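# Move the cardboard box from a floor tote onto the counter

## Task

Find the cardboard box, which sits in one of the three totes on the floor, lift it out and set it on the counter. When you finish, every other object must lie fully inside a tote that is upright. The utility cart must still be standing upright. The robot must not have fallen over or be left leaning. Anything that stays in place only because the robot is holding it does not count.

## Robot and tools

Robot: a Hello Robot Stretch 3 in a physics simulator. It has a two-wheeled base (0.33 m long, 0.34 m wide), a lift that moves up and down a mast, and one telescoping arm that reaches out to the robot's RIGHT. The arm ends in a wrist (yaw, pitch, roll) and a two-finger gripper. The arm cannot reach forward, so you move the gripper forward or back by driving the base. A turn on the spot pivots about the point midway between the wheels, 0.05 m behind the front edge. With the arm retracted and the wrist folded, the robot sweeps a circle of radius 0.28 m; an unfolded, level gripper reaches past that circle.

Frames: the base frame has its origin on the floor between the drive wheels, with x forward, y to the left and z up. hand_pose is reported in this frame, at the point where the closed fingertips meet. With all wrist joints at 0, that hand frame has x up, y pointing back along the arm toward the mast, and z toward the rear. The odometry frame is where the base frame stood when the scene began.

Tool execute_actions: arguments "actions" (a list holding one action, or empty to only read the state) and optional "cameras" (any of head_camera, nav_camera, wrist_camera, or "all"; omitted or null means all, [] means none). An action may contain:
- "base": exactly one of {"translate_m": d}, a straight drive of d metres relative to where the base last reported itself (positive forward, -1 to 1), or {"rotate_rad": d}, a turn on the spot of d radians relative to the current heading (positive is counter-clockwise seen from above, -3.2 to 3.2). The base cannot move sideways.
- "joints": absolute targets keyed by name. These are lift_m 0 to 1.1 (arm height on the mast), arm_m 0 to 0.52 (extension), wrist_yaw_rad -1.345 to 4.42 (0 is along the arm, positive turns toward the front, 3.0 folds it over the base), wrist_pitch_rad -1.57 to 0.451 (0 level, negative tips fingertips down), wrist_roll_rad -2.911 to 2.911 (0 means fingers side by side), gripper_m -0.089 to 0.179 (larger is wider; the real fingertip gap is about 0.007 m smaller when nearly shut and 0.025 m smaller when fully open, and zero below 0.007), head_pan_rad -3.953 to 1.73 (0 ahead, positive left, -1.57 looks along the arm), head_tilt_rad -1.53 to 0.419 (negative looks down).
- "contact_limits": {"arm_m": effort percent, 1 to 100}. The arm motion halts with contact_stop when its effort reaches that level. Smaller is gentler, but too small halts it at once.
All motions in one action start together. A single action is capped at 15 s. Any unknown key or out-of-range number makes the whole call rejected, with no movement. A joint or base you leave out may keep pushing toward its earlier target.

Tool wait: {"seconds": 0 to 10}. It commands nothing and returns the same report as an empty action list.

Tool zoom_image: {"camera": one of the three cameras, "region": [x0, y0, x1, y1]} in pixels of that camera's most recent full image, origin top-left, at most 504 by 504. It gives a sharper view of that area.

Tool finished_scene: {"scene": the number of the scene you are ending}. This is final; the goal must already hold and keep holding. Its result reports success and gives the next task.

Result lines: joint_positions; hand_pose; base_status and joint_status tell how each motion ended (done, off_target = resting away from target and possibly still pushing, contact_stop, time_out, torque_fault). on_its_own covers things not commanded in this call; "held at" there is the held target, not the actual position. lidar_m holds 12 distances in 30-degree sectors, starting straight ahead and going counter-clockwise (4th left, 7th behind, 10th right), taken in a plane 0.17 m above the floor. It misses clear objects and anything lower, and the robot's own parts can block sectors 5, 6, 9 and 10. wrist_depth_mm and head_depth_mm are 7x7 grids of median depth; "-" means no reading. base_odometry comes from wheel counts, so slipping inflates it. turned_by_wheels and turned_by_imu give the turn since the last report. base_tilt is in degrees, with forward and right positive, and has a fixed bias of up to about 4. motor_effort is percent of maximum, with the peak in brackets; it is noisy and biased. contact_limits shows the limit in force. pictures lists the cameras in image order. If a call reports a stop, the rest of your calls in that reply are skipped.

Behaviour: when the arm or lift pushes firmly on something, it stops with contact_stop and goes slack until you command it again. A slack lift can sink under load or rise when the fingers close on a surface. The base, wrist and head have no such stop. A wrist servo pushed hard for several seconds shuts off for 10 s (torque_fault). Driving is fast (0.30 m/s, 1.9 rad/s) only when stowed: lift_m under 0.30, arm_m under 0.03 and wrist_yaw_rad over 2.54; otherwise 0.10 m/s and 0.63 rad/s.

Gripping: command gripper_m below the object's width to grab it. To let go, open to at least 0.02 above where the fingers made contact. Neither the reading nor "done" proves you are holding something. Squeezing too hard triggers a stall guard that softens the grip.

Collisions: fold or unfold the wrist (yaw 3.0) only with lift_m between 0.32 and 0.95, pitch -0.4 and roll near 0. Once folded, the lift may go down to 0.25. If yaw is below -0.4, keep pitch at -0.5 or lower.

Avoid: pushing into rigid things with the gripper above about 0.45 m, or pushing a second time after a contact_stop (the robot can tip). Do not drive while gripping or pushing something fixed, and avoid snagging furniture, especially while reversing. If base_tilt shows a lean, undo the last move in small steps, free the gripper, and lower lift_m to about 0.2. Dropping things, slamming, hard hits and knocking over the cart or totes all count against you. Loose objects may occasionally get nudged by outside forces. The robot holds your last command while you think.

Each tool is called after "Call:" by a JSON object that holds its "op" and its "data".

## Session

Call:
{"op": "execute_actions", "data": {"actions": []}}

Scene clock: 0.00 s.
base_odometry: x=+0.000 y=+0.000 heading=+0.000 (m, m, rad; odometry frame)
turned_by_wheels: +0.000 (rad since the last result)
turned_by_imu: +0.000 (rad since the last result)
base_tilt: forward=-0.6 right=-0.3 (deg)
lidar_m: 1.31 1.34 0.98 0.94 0.97 1.29 2.35 2.44 2.87 2.60 2.55 1.75
head_depth_mm: 1710 1703 1690 1661 1646 1574 1029 / 1707 1712 1700 1676 1663 1593 1036 / 1700 1710 1693 1694 1661 1610 1040 / 1686 1718 1693 1688 1669 1658 1056 / 1674 1725 1716 1690 1684 1664 1059 / 1665 1719 1701 1685 1688 1657 1653 / 1644 1736 1716 1701 1675 1666 1643
base_status: not commanded
joint_positions: lift_m=+0.334 arm_m=+0.002 wrist_yaw_rad=+3.019 wrist_pitch_rad=-0.467 wrist_roll_rad=+0.000 gripper_m=+0.037 head_pan_rad=+0.010 head_tilt_rad=+0.014
joint_status: not commanded
motor_effort: left_wheel=+0 right_wheel=+0 lift_m=+30 arm_m=+1 wrist_yaw_rad=+0 wrist_pitch_rad=+5 wrist_roll_rad=+0 gripper_m=-1 head_pan_rad=+1 head_tilt_rad=+2 (%)
hand_pose: x=+0.0054 y=+0.0690 z=+0.3358 quat_wxyz=(+0.206, +0.696, +0.121, +0.677) (m; base frame)
wrist_depth_mm: 791 - 894 900 966 - - / 853 - 966 - - - - / 941 - - - - - - / 835 819 833 812 806 797 808 / 663 666 683 652 658 655 649 / 563 557 - 550 574 548 544 / 477 493 - - 462 470 467
pictures: head_camera (sideways: a quarter turn clockwise sets it upright), nav_camera (sideways: a quarter turn counterclockwise sets it upright), wrist_camera
Images, in order (width x height): head_camera 896x504, nav_camera 672x504, wrist_camera 644x364.

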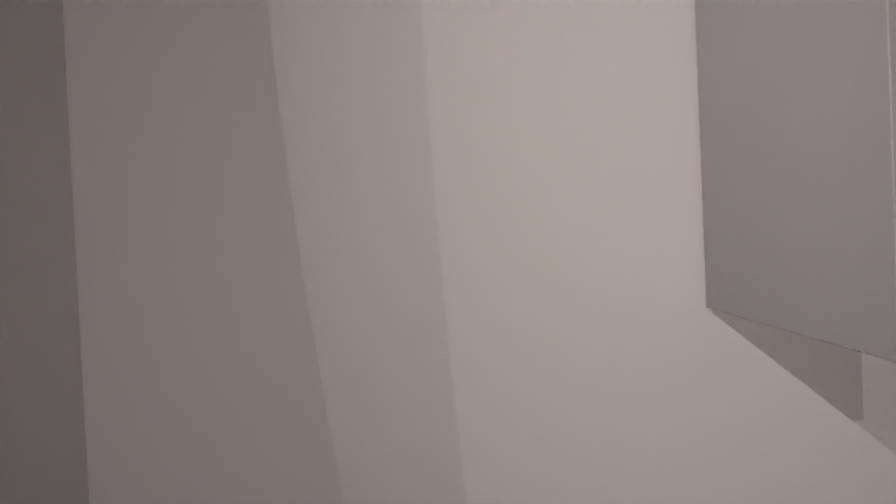

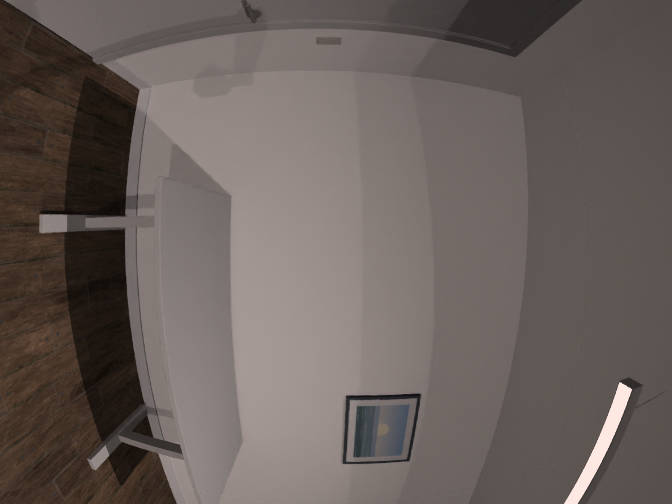

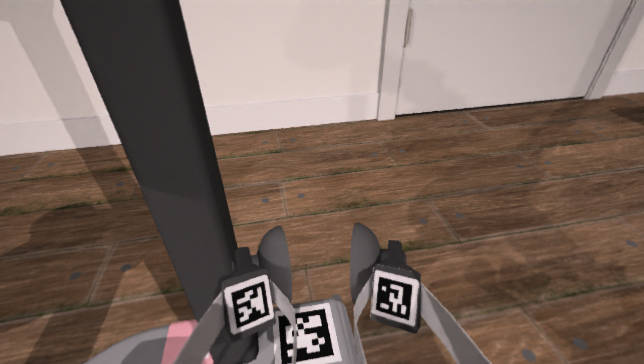

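Call:
{"op": "execute_actions", "data": {"actions": [{"joints":{"head_pan_rad":-1.6,"head_tilt_rad":-0.7}}]}}

Call:
{"op": "execute_actions", "data": {"actions": [{"joints":{"head_pan_rad":-2.8}}]}}

Scene clock: 1.50 s.
base_odometry: x=+0.000 y=+0.000 heading=+0.000 (m, m, rad; odometry frame)
turned_by_wheels: +0.000 (rad since the last result)
turned_by_imu: +0.000 (rad since the last result)
base_tilt: forward=-0.6 right=-0.3 (deg)
lidar_m: 1.31 1.34 0.98 0.94 0.96 1.30 2.35 2.43 2.87 2.60 2.55 1.75
head_depth_mm: 2353 2590 2667 2014 1616 1333 1141 / 2324 2601 2626 1975 1620 1348 1150 / 2359 2613 2753 2061 1632 1362 1159 / 2342 2626 2808 2073 1643 1376 1175 / 2302 2637 2787 2102 1660 1379 1173 / 2324 2577 2773 2107 1675 1391 1180 / 2318 2573 2796 2130 1689 1394 1189
base_status: not commanded
joint_positions: lift_m=+0.334 arm_m=+0.002 wrist_yaw_rad=+3.019 wrist_pitch_rad=-0.467 wrist_roll_rad=+0.000 gripper_m=+0.037 head_pan_rad=-1.593 head_tilt_rad=-0.691
joint_status: all done
motor_effort: left_wheel=+0(0) right_wheel=-1(0) lift_m=+30(30) arm_m=+1(1) wrist_yaw_rad=+1(0) wrist_pitch_rad=+4(5) wrist_roll_rad=+0(0) gripper_m=+0(0) head_pan_rad=-3(36) head_tilt_rad=-4(39) (%)
hand_pose: x=+0.0054 y=+0.0690 z=+0.3358 quat_wxyz=(+0.206, +0.696, +0.121, +0.677) (m; base frame)
wrist_depth_mm: 809 - 890 921 972 - - / 860 - 967 - - - - / 917 - - - - - - / 834 832 821 806 799 810 802 / 667 663 680 663 656 653 660 / 554 541 - 552 564 552 544 / 483 497 - - 467 474 473
pictures: head_camera (sideways: a quarter turn clockwise sets it upright), nav_camera (sideways: a quarter turn counterclockwise sets it upright), wrist_camera
Images, in order (width x height): head_camera 896x504, nav_camera 672x504, wrist_camera 644x364.

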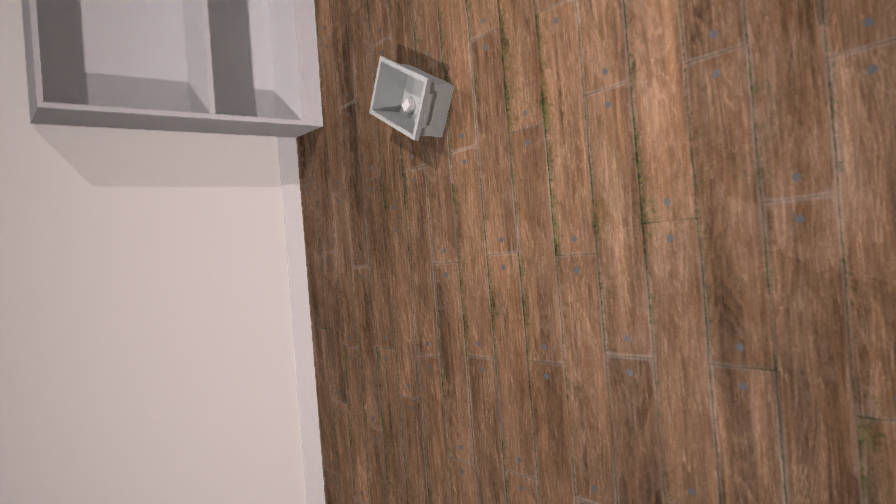

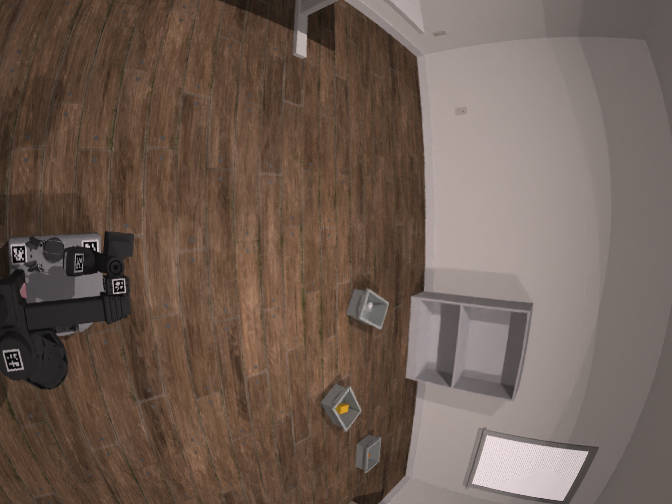

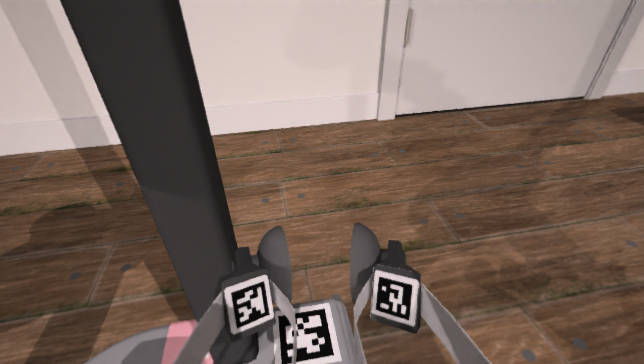

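Scene clock: 2.67 s.
base_odometry: x=+0.000 y=+0.000 heading=+0.000 (m, m, rad; odometry frame)
turned_by_wheels: +0.000 (rad since the last result)
turned_by_imu: +0.000 (rad since the last result)
base_tilt: forward=-0.6 right=-0.3 (deg)
lidar_m: 1.31 1.34 0.98 0.94 0.96 1.30 2.35 2.43 2.87 2.59 2.56 1.75
head_depth_mm: 2321 2113 2367 2012 1607 1349 1146 / 2359 2169 2404 2021 1622 1348 1156 / 2440 2265 2510 2053 1639 1350 1165 / 2528 2337 2563 2072 1658 1374 1172 / 2606 2440 2685 2097 1660 1380 1178 / 2709 2548 2748 2118 1680 1389 1185 / 2879 3296 2933 2156 1695 1405 1193
base_status: not commanded
joint_positions: lift_m=+0.334 arm_m=+0.002 wrist_yaw_rad=+3.019 wrist_pitch_rad=-0.467 wrist_roll_rad=+0.000 gripper_m=+0.037 head_pan_rad=-2.793 head_tilt_rad=-0.691
joint_status: all done
motor_effort: left_wheel=+0(0) right_wheel=-1(1) lift_m=+30(30) arm_m=+1(1) wrist_yaw_rad=+0(0) wrist_pitch_rad=+5(5) wrist_roll_rad=+0(0) gripper_m=-1(0) head_pan_rad=-3(34) head_tilt_rad=-4(4) (%)
hand_pose: x=+0.0054 y=+0.0690 z=+0.3358 quat_wxyz=(+0.206, +0.696, +0.121, +0.677) (m; base frame)
wrist_depth_mm: 793 - 876 939 957 - - / 862 - 986 - - - - / 933 - 991 - - - - / 836 827 814 815 800 800 801 / 659 661 666 669 658 645 648 / 563 555 - 552 563 546 547 / 486 488 - - 461 477 474
pictures: head_camera (sideways: a quarter turn clockwise sets it upright), nav_camera (sideways: a quarter turn counterclockwise sets it upright), wrist_camera
Images, in order (width x height): head_camera 896x504, nav_camera 672x504, wrist_camera 644x364.

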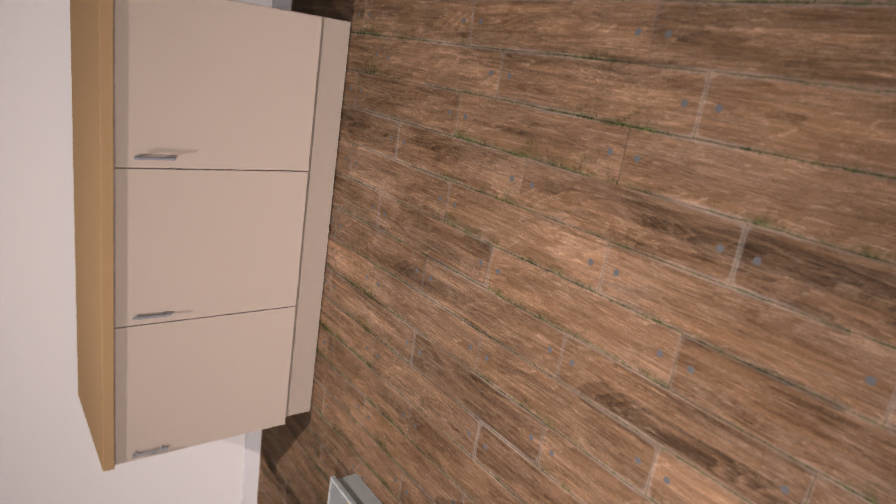

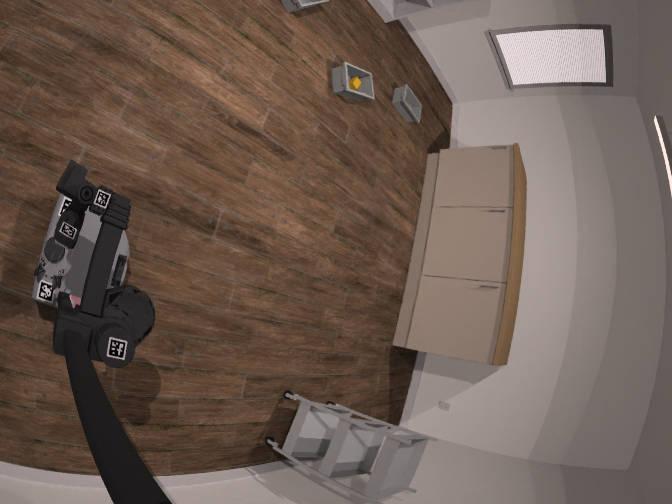

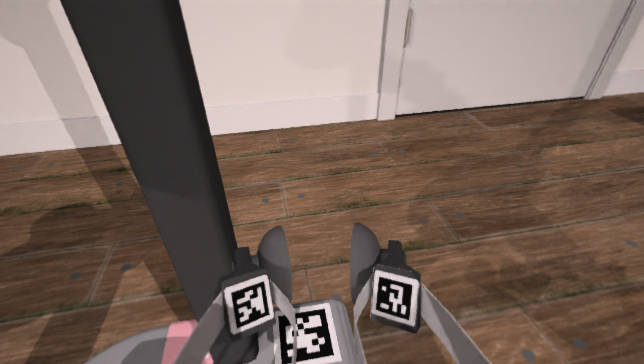

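Call:
{"op": "execute_actions", "data": {"actions": [{"base":{"rotate_rad":-2.35},"joints":{"head_pan_rad":0.2,"head_tilt_rad":-0.9,"lift_m":0.27}}], "cameras": []}}

Call:
{"op": "execute_actions", "data": {"actions": [{"base":{"translate_m":1}}], "cameras": []}}

Call:
{"op": "execute_actions", "data": {"actions": [{"base":{"translate_m":0.4}}], "cameras": ["head_camera","nav_camera"]}}

Scene clock: 9.07 s.
base_odometry: x=+0.000 y=+0.000 heading=-2.350 (m, m, rad; odometry frame)
turned_by_wheels: -2.350 (rad since the last result)
turned_by_imu: -2.312 (rad since the last result)
base_tilt: forward=-0.6 right=-0.3 (deg)
lidar_m: 2.74 2.60 2.82 1.74 1.75 1.31 1.07 0.94 0.94 1.08 1.36 2.36
head_depth_mm: 3062 2454 1971 1628 1392 1216 1079 / 3183 2414 1980 1643 1404 1227 1089 / 3078 2481 1991 1647 1412 1233 1090 / 2943 2542 2014 1666 1429 1240 1093 / 2671 2603 2035 1687 1428 1246 1107 / 2533 2538 1998 1710 1445 1256 1108 / 2347 2505 2038 1721 1458 1268 1120
base_status: done
joint_positions: lift_m=+0.270 arm_m=+0.002 wrist_yaw_rad=+3.019 wrist_pitch_rad=-0.467 wrist_roll_rad=+0.000 gripper_m=+0.037 head_pan_rad=+0.193 head_tilt_rad=-0.889
joint_status: all done
motor_effort: left_wheel=+3(11) right_wheel=-4(9) lift_m=+25(26) arm_m=+0(1) wrist_yaw_rad=+1(0) wrist_pitch_rad=+5(6) wrist_roll_rad=+0(0) gripper_m=+0(0) head_pan_rad=+3(36) head_tilt_rad=-5(23) (%)
hand_pose: x=+0.0054 y=+0.0689 z=+0.2720 quat_wxyz=(+0.206, +0.696, +0.122, +0.677) (m; base frame)
wrist_depth_mm: - - - - - - - / - - - - - - - / 942 - 928 920 908 896 910 / 709 715 692 706 693 695 675 / 575 585 592 562 560 560 555 / 486 489 - - 487 475 467 / - - - - 400 400 404
pictures: none
No camera images: the call's "cameras" was empty. Leave "cameras" out to get every camera's image.

Scene clock: 14.00 s.
base_odometry: x=-0.703 y=-0.712 heading=-2.350 (m, m, rad; odometry frame)
turned_by_wheels: +0.000 (rad since the last result)
turned_by_imu: +0.009 (rad since the last result)
base_tilt: forward=-0.6 right=-0.3 (deg)
lidar_m: 1.95 1.94 1.83 2.46 2.45 2.15 1.89 1.64 1.27 1.33 1.67 1.67
head_depth_mm: 2483 2440 1959 1621 1387 1216 1077 / 2585 2492 1894 1648 1402 1226 1084 / 2373 2499 1942 1655 1411 1230 1090 / 2217 2449 2005 1661 1397 1239 1101 / 2068 2314 2057 1690 1409 1252 1106 / 1924 2117 2047 1699 1445 1260 1112 / 1770 1989 1996 1708 1472 1267 1118
base_status: done
joint_positions: lift_m=+0.270 arm_m=+0.002 wrist_yaw_rad=+3.019 wrist_pitch_rad=-0.467 wrist_roll_rad=+0.000 gripper_m=+0.037 head_pan_rad=+0.193 head_tilt_rad=-0.890
joint_status: not commanded
motor_effort: left_wheel=+3(11) right_wheel=-3(7) lift_m=+25(26) arm_m=+1(1) wrist_yaw_rad=+0(1) wrist_pitch_rad=+4(5) wrist_roll_rad=+0(0) gripper_m=-1(0) head_pan_rad=+3(3) head_tilt_rad=-4(5) (%)
hand_pose: x=+0.0054 y=+0.0689 z=+0.2720 quat_wxyz=(+0.206, +0.696, +0.122, +0.677) (m; base frame)
wrist_depth_mm: - - - - - - - / - - - - - - - / 971 - 920 912 898 890 914 / 706 693 694 687 690 696 680 / 586 570 594 561 565 570 551 / 477 496 - - 479 472 469 / - - - - 396 406 403
pictures: none
No camera images: the call's "cameras" was empty. Leave "cameras" out to get every camera's image.

Scene clock: 17.00 s.
base_odometry: x=-0.983 y=-0.996 heading=-2.350 (m, m, rad; odometry frame)
turned_by_wheels: +0.000 (rad since the last result)
turned_by_imu: +0.004 (rad since the last result)
base_tilt: forward=-0.6 right=-0.3 (deg)
lidar_m: 2.13 1.59 1.59 2.14 2.31 2.51 2.22 1.91 1.44 1.59 1.39 1.39
head_depth_mm: 2176 2333 1946 1631 1392 1218 1074 / 2214 2434 1993 1602 1397 1223 1087 / 2057 2348 2002 1616 1414 1236 1094 / 1923 2195 2022 1678 1423 1214 1096 / 1791 2037 2032 1697 1440 1227 1109 / 1678 1906 1994 1700 1450 1251 1115 / 1564 1658 1864 1730 1450 1267 1120
base_status: done
joint_positions: lift_m=+0.270 arm_m=+0.002 wrist_yaw_rad=+3.019 wrist_pitch_rad=-0.467 wrist_roll_rad=+0.000 gripper_m=+0.037 head_pan_rad=+0.193 head_tilt_rad=-0.890
joint_status: not commanded
motor_effort: left_wheel=+3(12) right_wheel=-3(6) lift_m=+26(26) arm_m=+1(1) wrist_yaw_rad=+0(0) wrist_pitch_rad=+5(5) wrist_roll_rad=+0(0) gripper_m=-1(0) head_pan_rad=+3(3) head_tilt_rad=-6(5) (%)
hand_pose: x=+0.0054 y=+0.0689 z=+0.2720 quat_wxyz=(+0.206, +0.696, +0.122, +0.677) (m; base frame)
wrist_depth_mm: - - - - - - - / - - - - - - - / 937 - 905 903 899 880 879 / 711 689 702 706 697 547 535 / 568 570 582 567 566 522 406 / 478 489 - - 494 457 428 / - - - - 397 410 405
pictures: head_camera (sideways: a quarter turn clockwise sets it upright), nav_camera (sideways: a quarter turn counterclockwise sets it upright)
Images, in order (width x height): head_camera 896x504, nav_camera 672x504.

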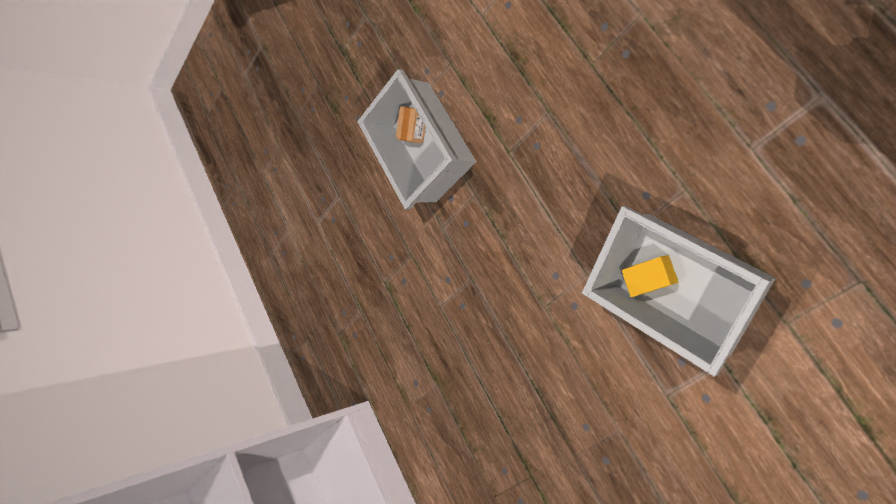

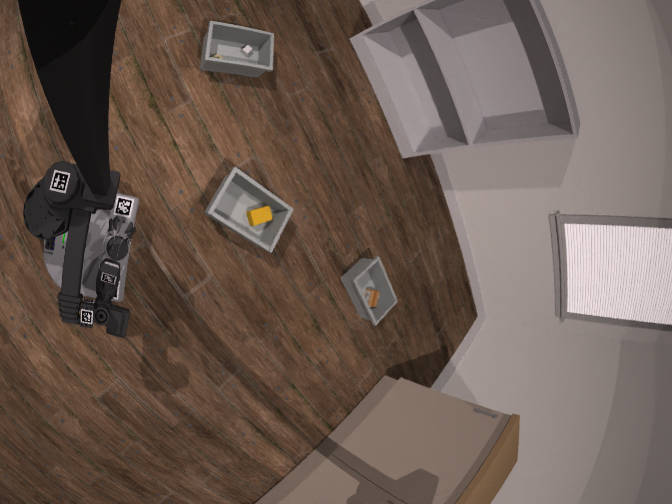

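Call:
{"op": "execute_actions", "data": {"actions": [{"base":{"rotate_rad":-0.55}}], "cameras": []}}

Call:
{"op": "execute_actions", "data": {"actions": [{"base":{"translate_m":0.8}}], "cameras": []}}

Call:
{"op": "execute_actions", "data": {"actions": [{"base":{"rotate_rad":2.8},"joints":{"head_pan_rad":-1.57,"head_tilt_rad":-1.1}}], "cameras": []}}

Call:
{"op": "execute_actions", "data": {"actions": [{"joints":{"lift_m":0.55,"arm_m":0.3}}], "cameras": []}}

Call:
{"op": "execute_actions", "data": {"actions": [{"joints":{"wrist_yaw_rad":0,"wrist_pitch_rad":-1.57,"gripper_m":0.13}}]}}

Scene clock: 19.57 s.
base_odometry: x=-0.983 y=-0.996 heading=-2.899 (m, m, rad; odometry frame)
turned_by_wheels: -0.550 (rad since the last result)
turned_by_imu: -0.540 (rad since the last result)
base_tilt: forward=-0.6 right=-0.3 (deg)
lidar_m: 1.39 2.16 1.59 1.59 2.11 2.31 2.53 2.25 1.92 1.43 1.60 1.39
head_depth_mm: 1175 1327 1542 1632 1393 1214 1083 / 1214 1395 1638 1642 1400 1223 1088 / 1269 1468 1751 1649 1411 1233 1091 / 1336 1574 1905 1676 1418 1237 1103 / 2020 2333 2043 1648 1426 1248 1105 / 2122 2401 2067 1656 1451 1215 1091 / 2204 2426 2085 1721 1459 1224 1082
base_status: done
joint_positions: lift_m=+0.270 arm_m=+0.002 wrist_yaw_rad=+3.019 wrist_pitch_rad=-0.467 wrist_roll_rad=+0.000 gripper_m=+0.037 head_pan_rad=+0.193 head_tilt_rad=-0.890
joint_status: not commanded
motor_effort: left_wheel=+3(10) right_wheel=-4(8) lift_m=+26(26) arm_m=+1(1) wrist_yaw_rad=+0(0) wrist_pitch_rad=+5(4) wrist_roll_rad=+0(0) gripper_m=+0(0) head_pan_rad=+3(3) head_tilt_rad=-5(5) (%)
hand_pose: x=+0.0054 y=+0.0689 z=+0.2720 quat_wxyz=(+0.206, +0.696, +0.122, +0.677) (m; base frame)
wrist_depth_mm: - - - - - - - / - - - - - - - / 921 - 923 918 716 714 852 / 706 701 703 694 538 608 682 / 568 578 589 552 558 562 565 / 482 500 - - 494 470 472 / - - - - 403 408 406
pictures: none
No camera images: the call's "cameras" was empty. Leave "cameras" out to get every camera's image.

Scene clock: 23.93 s.
base_odometry: x=-1.760 y=-1.188 heading=-2.899 (m, m, rad; odometry frame)
turned_by_wheels: +0.000 (rad since the last result)
turned_by_imu: +0.008 (rad since the last result)
base_tilt: forward=-0.6 right=-0.3 (deg)
lidar_m: 0.62 0.72 1.65 1.39 1.86 3.25 3.31 2.46 1.66 1.24 0.72 0.62
head_depth_mm: 972 721 672 807 1010 1215 1080 / 991 731 715 868 1101 1233 1085 / 1009 739 760 930 1205 1231 1095 / 1076 752 810 1014 1358 1236 1101 / 1229 765 872 1106 1406 1246 1106 / 1315 835 1884 1702 1439 1260 1113 / 1374 1645 1960 1711 1461 1207 1104
base_status: done
joint_positions: lift_m=+0.270 arm_m=+0.002 wrist_yaw_rad=+3.019 wrist_pitch_rad=-0.467 wrist_roll_rad=+0.000 gripper_m=+0.037 head_pan_rad=+0.193 head_tilt_rad=-0.890
joint_status: not commanded
motor_effort: left_wheel=+3(12) right_wheel=-4(6) lift_m=+25(26) arm_m=+1(1) wrist_yaw_rad=+1(0) wrist_pitch_rad=+5(6) wrist_roll_rad=+0(0) gripper_m=+0(1) head_pan_rad=+3(3) head_tilt_rad=-6(5) (%)
hand_pose: x=+0.0054 y=+0.0689 z=+0.2720 quat_wxyz=(+0.206, +0.696, +0.122, +0.677) (m; base frame)
wrist_depth_mm: - - - - - - - / - - - - - - - / 906 - 890 810 707 890 897 / 577 698 705 691 694 684 692 / 503 569 586 560 564 558 551 / 481 500 - - 490 471 464 / - - - - 398 408 405
pictures: none
No camera images: the call's "cameras" was empty. Leave "cameras" out to get every camera's image.

Scene clock: 26.70 s.
base_odometry: x=-1.760 y=-1.188 heading=-0.099 (m, m, rad; odometry frame)
turned_by_wheels: +2.800 (rad since the last result)
turned_by_imu: +2.756 (rad since the last result)
base_tilt: forward=-0.6 right=-0.3 (deg)
lidar_m: 3.05 3.28 2.26 1.66 0.97 0.66 0.62 0.63 0.82 1.65 1.39 1.77
head_depth_mm: 1642 1812 1593 1414 1276 1159 1086 / 1612 1809 1605 1425 1281 1195 - / 1592 1806 1627 1384 1289 1225 - / 1564 1798 1629 1409 1310 1183 1080 / 1548 1791 1656 1463 1309 1187 1084 / 1533 1780 1660 1467 1327 1196 1089 / 1416 1676 1654 1481 1329 1181 1097
base_status: done
joint_positions: lift_m=+0.270 arm_m=+0.002 wrist_yaw_rad=+3.019 wrist_pitch_rad=-0.467 wrist_roll_rad=+0.000 gripper_m=+0.037 head_pan_rad=-1.563 head_tilt_rad=-1.087
joint_status: all done
motor_effort: left_wheel=-3(8) right_wheel=+3(10) lift_m=+25(25) arm_m=+0(0) wrist_yaw_rad=+0(0) wrist_pitch_rad=+5(5) wrist_roll_rad=+0(0) gripper_m=-1(1) head_pan_rad=-2(36) head_tilt_rad=-6(24) (%)
hand_pose: x=+0.0054 y=+0.0689 z=+0.2720 quat_wxyz=(+0.206, +0.696, +0.122, +0.677) (m; base frame)
wrist_depth_mm: - - - - - - - / - - - - - - - / 942 - 925 903 924 870 877 / 699 716 705 693 700 689 696 / 562 576 593 568 563 553 555 / 478 497 - - 490 472 473 / - - - - 399 407 409
pictures: none
No camera images: the call's "cameras" was empty. Leave "cameras" out to get every camera's image.

Scene clock: 30.10 s.
base_odometry: x=-1.760 y=-1.188 heading=-0.099 (m, m, rad; odometry frame)
turned_by_wheels: +0.000 (rad since the last result)
turned_by_imu: +0.001 (rad since the last result)
base_tilt: forward=-0.6 right=-0.3 (deg)
lidar_m: 3.05 3.28 2.26 1.66 0.97 0.66 0.62 0.63 0.82 1.65 1.39 1.77
head_depth_mm: 1642 1820 1594 1423 1282 1165 - / 1614 1822 1627 1421 1283 1192 - / 1591 1821 1672 1352 1294 1195 - / 1570 1806 1658 1403 1303 1195 1082 / 1548 1799 1654 1466 1308 1181 1086 / 1529 1779 1656 1477 1322 1192 1089 / 1411 1668 1654 1479 1321 1179 1101
base_status: not commanded
joint_positions: lift_m=+0.550 arm_m=+0.300 wrist_yaw_rad=+3.019 wrist_pitch_rad=-0.467 wrist_roll_rad=+0.000 gripper_m=+0.037 head_pan_rad=-1.563 head_tilt_rad=-1.087
joint_status: all done
motor_effort: left_wheel=-3(3) right_wheel=+3(3) lift_m=+34(36) arm_m=+4(2) wrist_yaw_rad=+0(1) wrist_pitch_rad=+5(5) wrist_roll_rad=+0(0) gripper_m=+0(0) head_pan_rad=-3(2) head_tilt_rad=-6(7) (%)
hand_pose: x=+0.0054 y=-0.2284 z=+0.5516 quat_wxyz=(+0.206, +0.696, +0.122, +0.677) (m; base frame)
wrist_depth_mm: - - - - - - - / - - - - - - - / - - - - - - - / - - - - - - - / 941 993 976 - 959 954 977 / 824 810 - 813 848 818 817 / 726 719 - 704 679 707 697
pictures: none
No camera images: the call's "cameras" was empty. Leave "cameras" out to get every camera's image.

Scene clock: 32.63 s.
base_odometry: x=-1.760 y=-1.188 heading=-0.099 (m, m, rad; odometry frame)
turned_by_wheels: +0.000 (rad since the last result)
turned_by_imu: +0.001 (rad since the last result)
base_tilt: forward=-0.6 right=-0.3 (deg)
lidar_m: 3.06 3.29 2.27 1.66 0.97 0.67 0.62 0.63 0.82 1.65 1.39 1.76
head_depth_mm: 1641 1819 1589 1415 1287 1161 - / 1622 1803 1624 1422 1280 1190 - / 1596 1803 1675 1360 1285 1192 - / 1582 1810 1645 1413 1299 1187 1079 / 1548 1797 1641 1463 1306 1183 1082 / 1529 1778 1668 1461 1325 1197 1091 / 1406 1665 1660 1490 1333 1183 1101
base_status: not commanded
joint_positions: lift_m=+0.550 arm_m=+0.300 wrist_yaw_rad=+0.002 wrist_pitch_rad=-1.554 wrist_roll_rad=+0.000 gripper_m=+0.130 head_pan_rad=-1.563 head_tilt_rad=-1.087
joint_status: all done
joint sent to its limit — the command would take wrist_pitch_rad past its lower limit, so that joint was sent only as far as its limit.
motor_effort: left_wheel=-2(3) right_wheel=+3(3) lift_m=+34(34) arm_m=+3(4) wrist_yaw_rad=-2(2) wrist_pitch_rad=-4(5) wrist_roll_rad=+0(0) gripper_m=+0(80) head_pan_rad=-2(2) head_tilt_rad=-5(6) (%)
hand_pose: x=-0.0217 y=-0.4250 z=+0.4319 quat_wxyz=(+0.505, +0.496, -0.503, -0.495) (m; base frame)
wrist_depth_mm: 549 552 552 550 563 574 592 / 565 566 559 561 575 592 600 / 572 574 586 578 599 608 615 / 575 594 591 599 612 614 622 / 588 597 613 615 614 627 635 / 599 619 625 626 646 641 656 / 623 632 638 - - 657 665
pictures: head_camera (sideways: a quarter turn clockwise sets it upright), nav_camera (sideways: a quarter turn counterclockwise sets it upright), wrist_camera
Images, in order (width x height): head_camera 896x504, nav_camera 672x504, wrist_camera 644x364.

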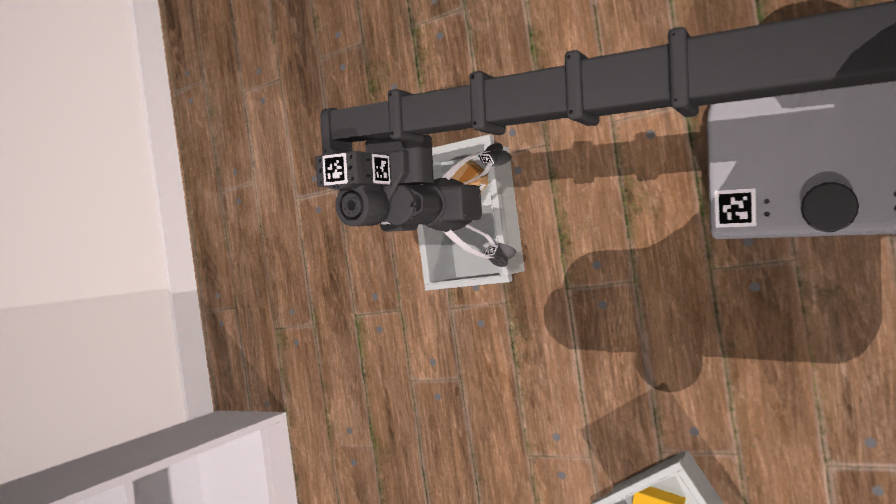

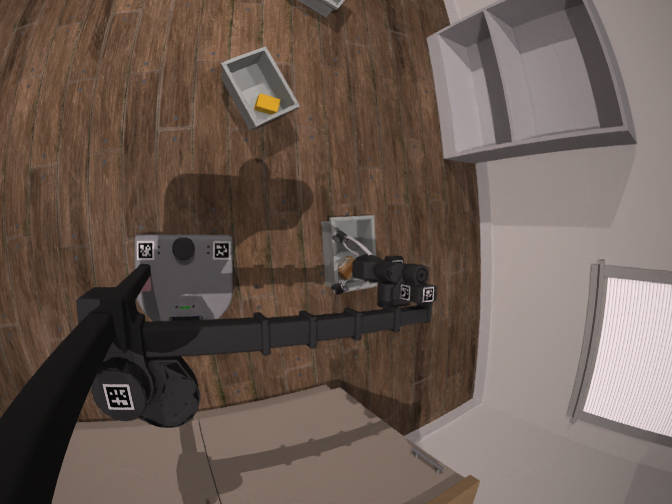

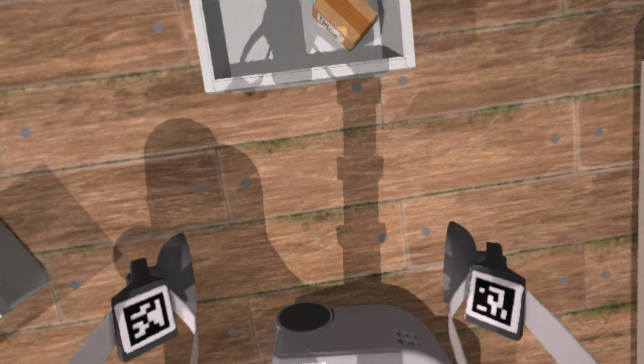

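Call:
{"op": "execute_actions", "data": {"actions": [{"base":{"translate_m":-0.07},"joints":{"arm_m":0.47,"lift_m":0.35,"wrist_roll_rad":0.5}}]}}

Scene clock: 35.43 s.
base_odometry: x=-1.830 y=-1.181 heading=-0.100 (m, m, rad; odometry frame)
turned_by_wheels: +0.000 (rad since the last result)
turned_by_imu: +0.000 (rad since the last result)
base_tilt: forward=-0.6 right=-0.3 (deg)
lidar_m: 3.13 3.33 2.26 1.67 0.87 0.59 0.55 0.56 0.73 1.66 1.42 1.82
head_depth_mm: 1652 1813 1595 1415 1271 1162 1082 / 1617 1807 1609 1430 1294 1184 - / 1597 1811 1668 1389 1287 1197 - / 1577 1805 1625 1407 1304 1193 1080 / 1551 1803 1647 1441 1312 1189 1083 / 1537 1781 1663 1463 1318 1198 1096 / 1486 1676 1647 1484 1327 1197 1096
base_status: done
joint_positions: lift_m=+0.350 arm_m=+0.470 wrist_yaw_rad=+0.001 wrist_pitch_rad=-1.555 wrist_roll_rad=+0.496 gripper_m=+0.130 head_pan_rad=-1.563 head_tilt_rad=-1.087
joint_status: all done
motor_effort: left_wheel=-3(7) right_wheel=+3(5) lift_m=+25(29) arm_m=+4(5) wrist_yaw_rad=+0(2) wrist_pitch_rad=-4(4) wrist_roll_rad=+3(3) gripper_m=+0(1) head_pan_rad=-3(2) head_tilt_rad=-6(7) (%)
hand_pose: x=-0.0217 y=-0.5945 z=+0.2323 quat_wxyz=(+0.365, +0.359, -0.612, -0.603) (m; base frame)
wrist_depth_mm: 353 355 270 366 372 374 384 / 364 260 352 364 373 382 392 / 264 339 332 330 389 390 399 / 309 378 387 383 396 402 407 / 292 379 391 400 408 409 421 / 293 307 313 407 413 420 426 / 406 413 416 420 424 430 441
pictures: head_camera (sideways: a quarter turn clockwise sets it upright), nav_camera (sideways: a quarter turn counterclockwise sets it upright), wrist_camera
Images, in order (width x height): head_camera 896x504, nav_camera 672x504, wrist_camera 644x364.

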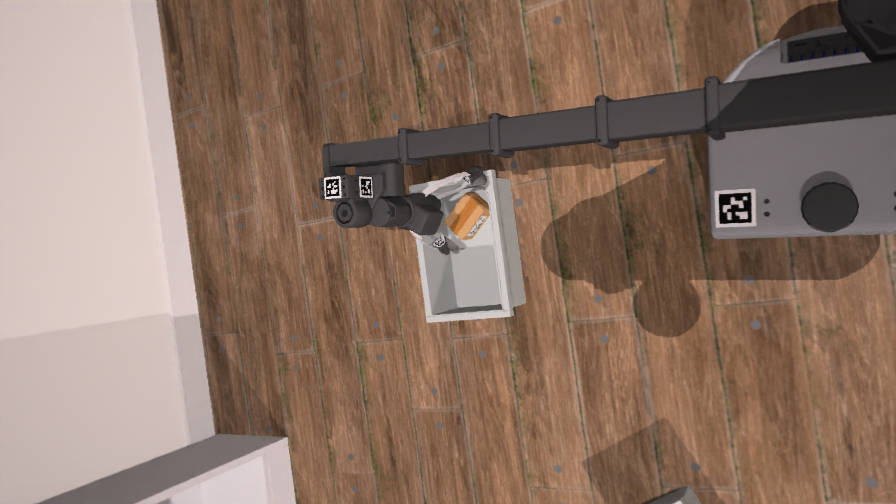

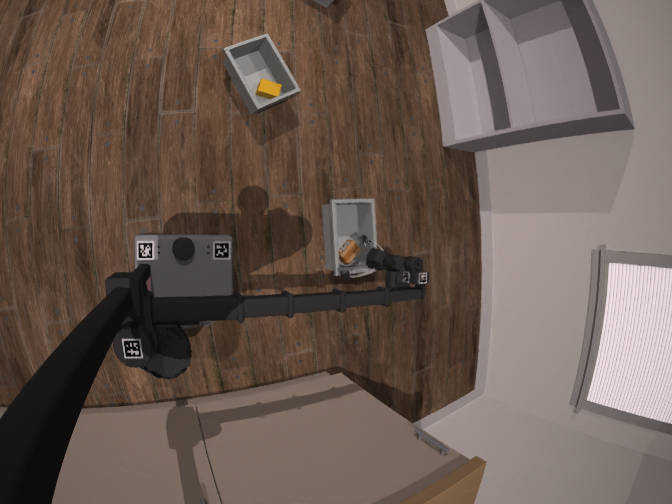

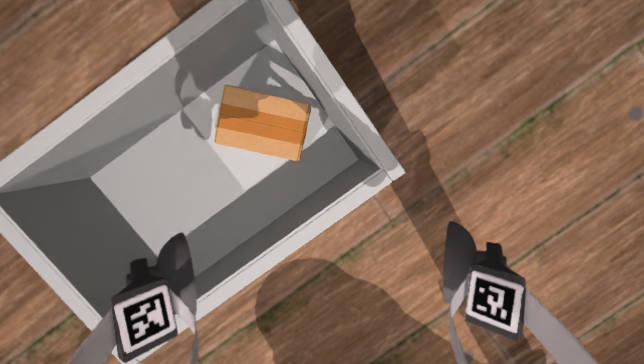

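Call:
{"op": "execute_actions", "data": {"actions": [{"joints":{"arm_m":0.52,"lift_m":0.27,"wrist_roll_rad":-0.87,"wrist_pitch_rad":-1.47,"gripper_m":0.11}}]}}

Scene clock: 37.37 s.
base_odometry: x=-1.830 y=-1.181 heading=-0.100 (m, m, rad; odometry frame)
turned_by_wheels: +0.000 (rad since the last result)
turned_by_imu: +0.000 (rad since the last result)
base_tilt: forward=-0.6 right=-0.3 (deg)
lidar_m: 3.13 3.32 2.25 1.67 0.87 0.59 0.55 0.56 0.73 1.66 1.41 1.82
head_depth_mm: 1648 1819 1594 1417 1267 1153 1082 / 1617 1800 1604 1425 1281 1185 - / 1609 1812 1657 1362 1292 1199 - / 1570 1809 1629 1397 1303 1189 1081 / 1548 1812 1652 1426 1309 1187 1083 / 1534 1792 1662 1471 1314 1198 1089 / 1486 1680 1646 1475 1330 1199 1101
base_status: not commanded
joint_positions: lift_m=+0.270 arm_m=+0.520 wrist_yaw_rad=+0.001 wrist_pitch_rad=-1.473 wrist_roll_rad=-0.865 gripper_m=+0.110 head_pan_rad=-1.563 head_tilt_rad=-1.087
joint_status: all done
motor_effort: left_wheel=-3(3) right_wheel=+3(3) lift_m=+25(23) arm_m=+4(3) wrist_yaw_rad=+0(0) wrist_pitch_rad=+1(1) wrist_roll_rad=-4(4) gripper_m=-1(75) head_pan_rad=-2(3) head_tilt_rad=-5(6) (%)
hand_pose: x=-0.0215 y=-0.6658 z=+0.1515 quat_wxyz=(+0.695, +0.631, -0.255, -0.232) (m; base frame)
wrist_depth_mm: 202 262 284 190 309 319 331 / 233 282 288 261 312 320 332 / 246 284 292 301 220 328 339 / 190 276 299 257 296 222 345 / 234 207 301 262 253 336 346 / 292 189 260 300 212 344 357 / 295 300 203 230 332 347 363
pictures: head_camera (sideways: a quarter turn clockwise sets it upright), nav_camera (sideways: a quarter turn counterclockwise sets it upright), wrist_camera
Images, in order (width x height): head_camera 896x504, nav_camera 672x504, wrist_camera 644x364.

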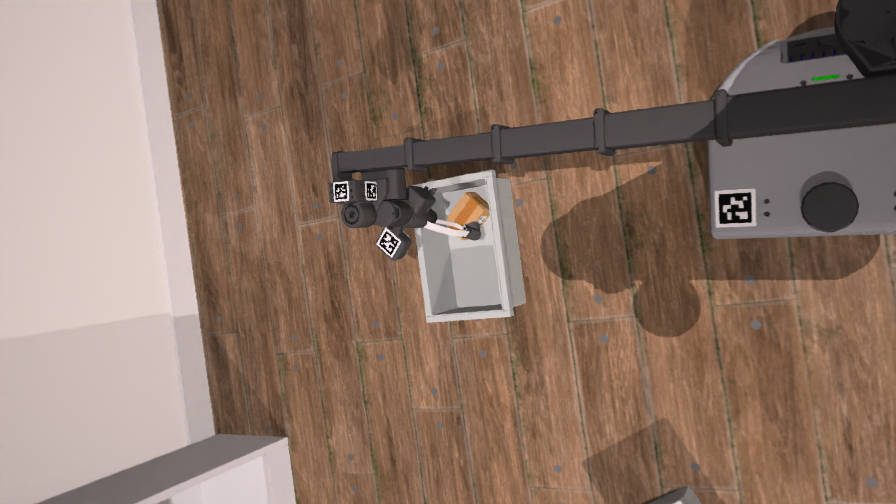

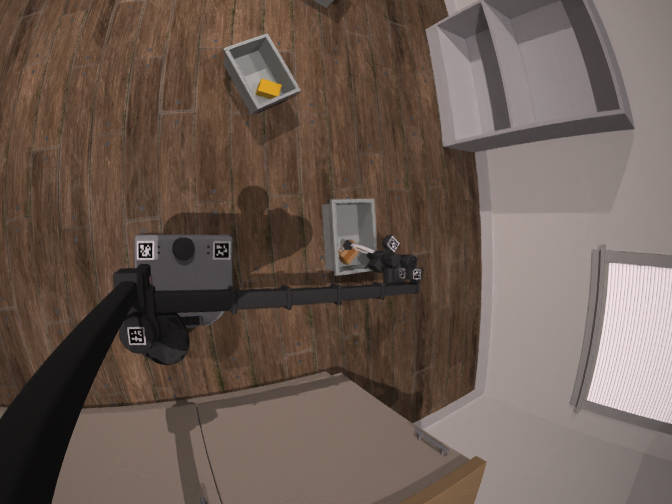

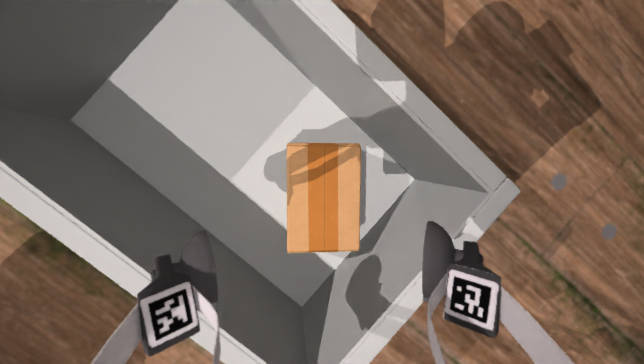

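Call:
{"op": "execute_actions", "data": {"actions": [{"joints":{"lift_m":0.22,"wrist_pitch_rad":-1.4,"gripper_m":0.095}}], "cameras": ["wrist_camera"]}}

Scene clock: 38.87 s.
base_odometry: x=-1.830 y=-1.181 heading=-0.100 (m, m, rad; odometry frame)
turned_by_wheels: +0.000 (rad since the last result)
turned_by_imu: +0.000 (rad since the last result)
base_tilt: forward=-0.6 right=-0.3 (deg)
lidar_m: 3.14 3.32 2.25 1.68 0.87 0.59 0.55 0.56 0.73 1.66 1.42 1.82
head_depth_mm: 1655 1814 1601 1413 1282 1162 1084 / 1637 1804 1596 1422 1276 1185 - / 1600 1813 1648 1359 1288 1196 - / 1580 1798 1629 1400 1303 1196 1083 / 1559 1797 1653 1441 1316 1184 1079 / 1525 1810 1662 1466 1322 1197 1094 / 1469 1673 1648 1487 1327 1196 1097
base_status: not commanded
joint_positions: lift_m=+0.220 arm_m=+0.520 wrist_yaw_rad=+0.001 wrist_pitch_rad=-1.405 wrist_roll_rad=-0.865 gripper_m=+0.095 head_pan_rad=-1.563 head_tilt_rad=-1.087
joint_status: all done
motor_effort: left_wheel=-2(3) right_wheel=+2(3) lift_m=+26(26) arm_m=+4(4) wrist_yaw_rad=+1(0) wrist_pitch_rad=+2(1) wrist_roll_rad=-3(4) gripper_m=-1(61) head_pan_rad=-3(2) head_tilt_rad=-6(6) (%)
hand_pose: x=-0.0215 y=-0.6833 z=+0.1022 quat_wxyz=(+0.716, +0.607, -0.263, -0.223) (m; base frame)
wrist_depth_mm: 205 232 234 141 271 284 299 / 227 234 244 185 147 284 299 / 227 236 246 255 154 287 303 / 228 237 244 209 224 156 305 / 188 237 248 210 254 160 305 / 157 190 252 213 211 296 311 / 134 156 234 234 162 293 312
pictures: wrist_camera
Images, in order (width x height): wrist_camera 644x364.

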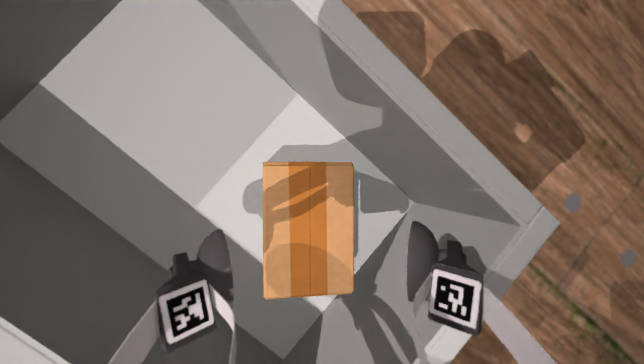

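Call:
{"op": "execute_actions", "data": {"actions": [{"base":{"translate_m":0.012},"joints":{"lift_m":0.145}}], "cameras": ["wrist_camera"]}}

Scene clock: 40.63 s.
base_odometry: x=-1.818 y=-1.183 heading=-0.100 (m, m, rad; odometry frame)
turned_by_wheels: +0.000 (rad since the last result)
turned_by_imu: +0.000 (rad since the last result)
base_tilt: forward=-0.6 right=-0.3 (deg)
lidar_m: 3.13 3.33 2.25 1.67 0.89 0.60 0.57 0.58 0.74 1.66 1.42 1.81
head_depth_mm: 1643 1818 1593 1422 1278 1162 1086 / 1626 1804 1618 1431 1278 1187 - / 1596 1813 1614 1367 1292 1194 - / 1581 1804 1634 1415 1295 1197 1080 / 1557 1804 1646 1445 1309 1184 1083 / 1534 1797 1675 1472 1313 1198 1092 / 1473 1673 1651 1485 1324 1197 1098
base_status: done
joint_positions: lift_m=+0.146 arm_m=+0.520 wrist_yaw_rad=+0.001 wrist_pitch_rad=-1.406 wrist_roll_rad=-0.865 gripper_m=+0.095 head_pan_rad=-1.563 head_tilt_rad=-1.087
joint_status: lift_m contact_stop (moved -0.074 of -0.075)
on_its_own: lift_m is slack since a contact_stop, until your next command for it
motor_effort: left_wheel=-3(4) right_wheel=+3(8) lift_m=+28(30) arm_m=+4(4) wrist_yaw_rad=+0(0) wrist_pitch_rad=+3(3) wrist_roll_rad=-3(3) gripper_m=-1(2) head_pan_rad=-2(2) head_tilt_rad=-7(7) (%)
hand_pose: x=-0.0215 y=-0.6830 z=+0.0283 quat_wxyz=(+0.716, +0.607, -0.263, -0.223) (m; base frame)
wrist_depth_mm: 161 167 173 131 92 72 213 / 162 167 174 178 114 83 74 / 162 168 176 183 150 101 76 / 163 168 176 136 184 128 90 / 164 170 177 134 139 166 112 / 160 169 180 135 140 148 121 / 137 160 180 136 142 135 110
pictures: wrist_camera
Images, in order (width x height): wrist_camera 644x364.

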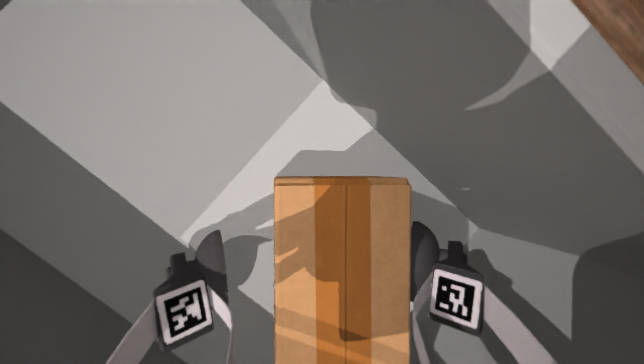

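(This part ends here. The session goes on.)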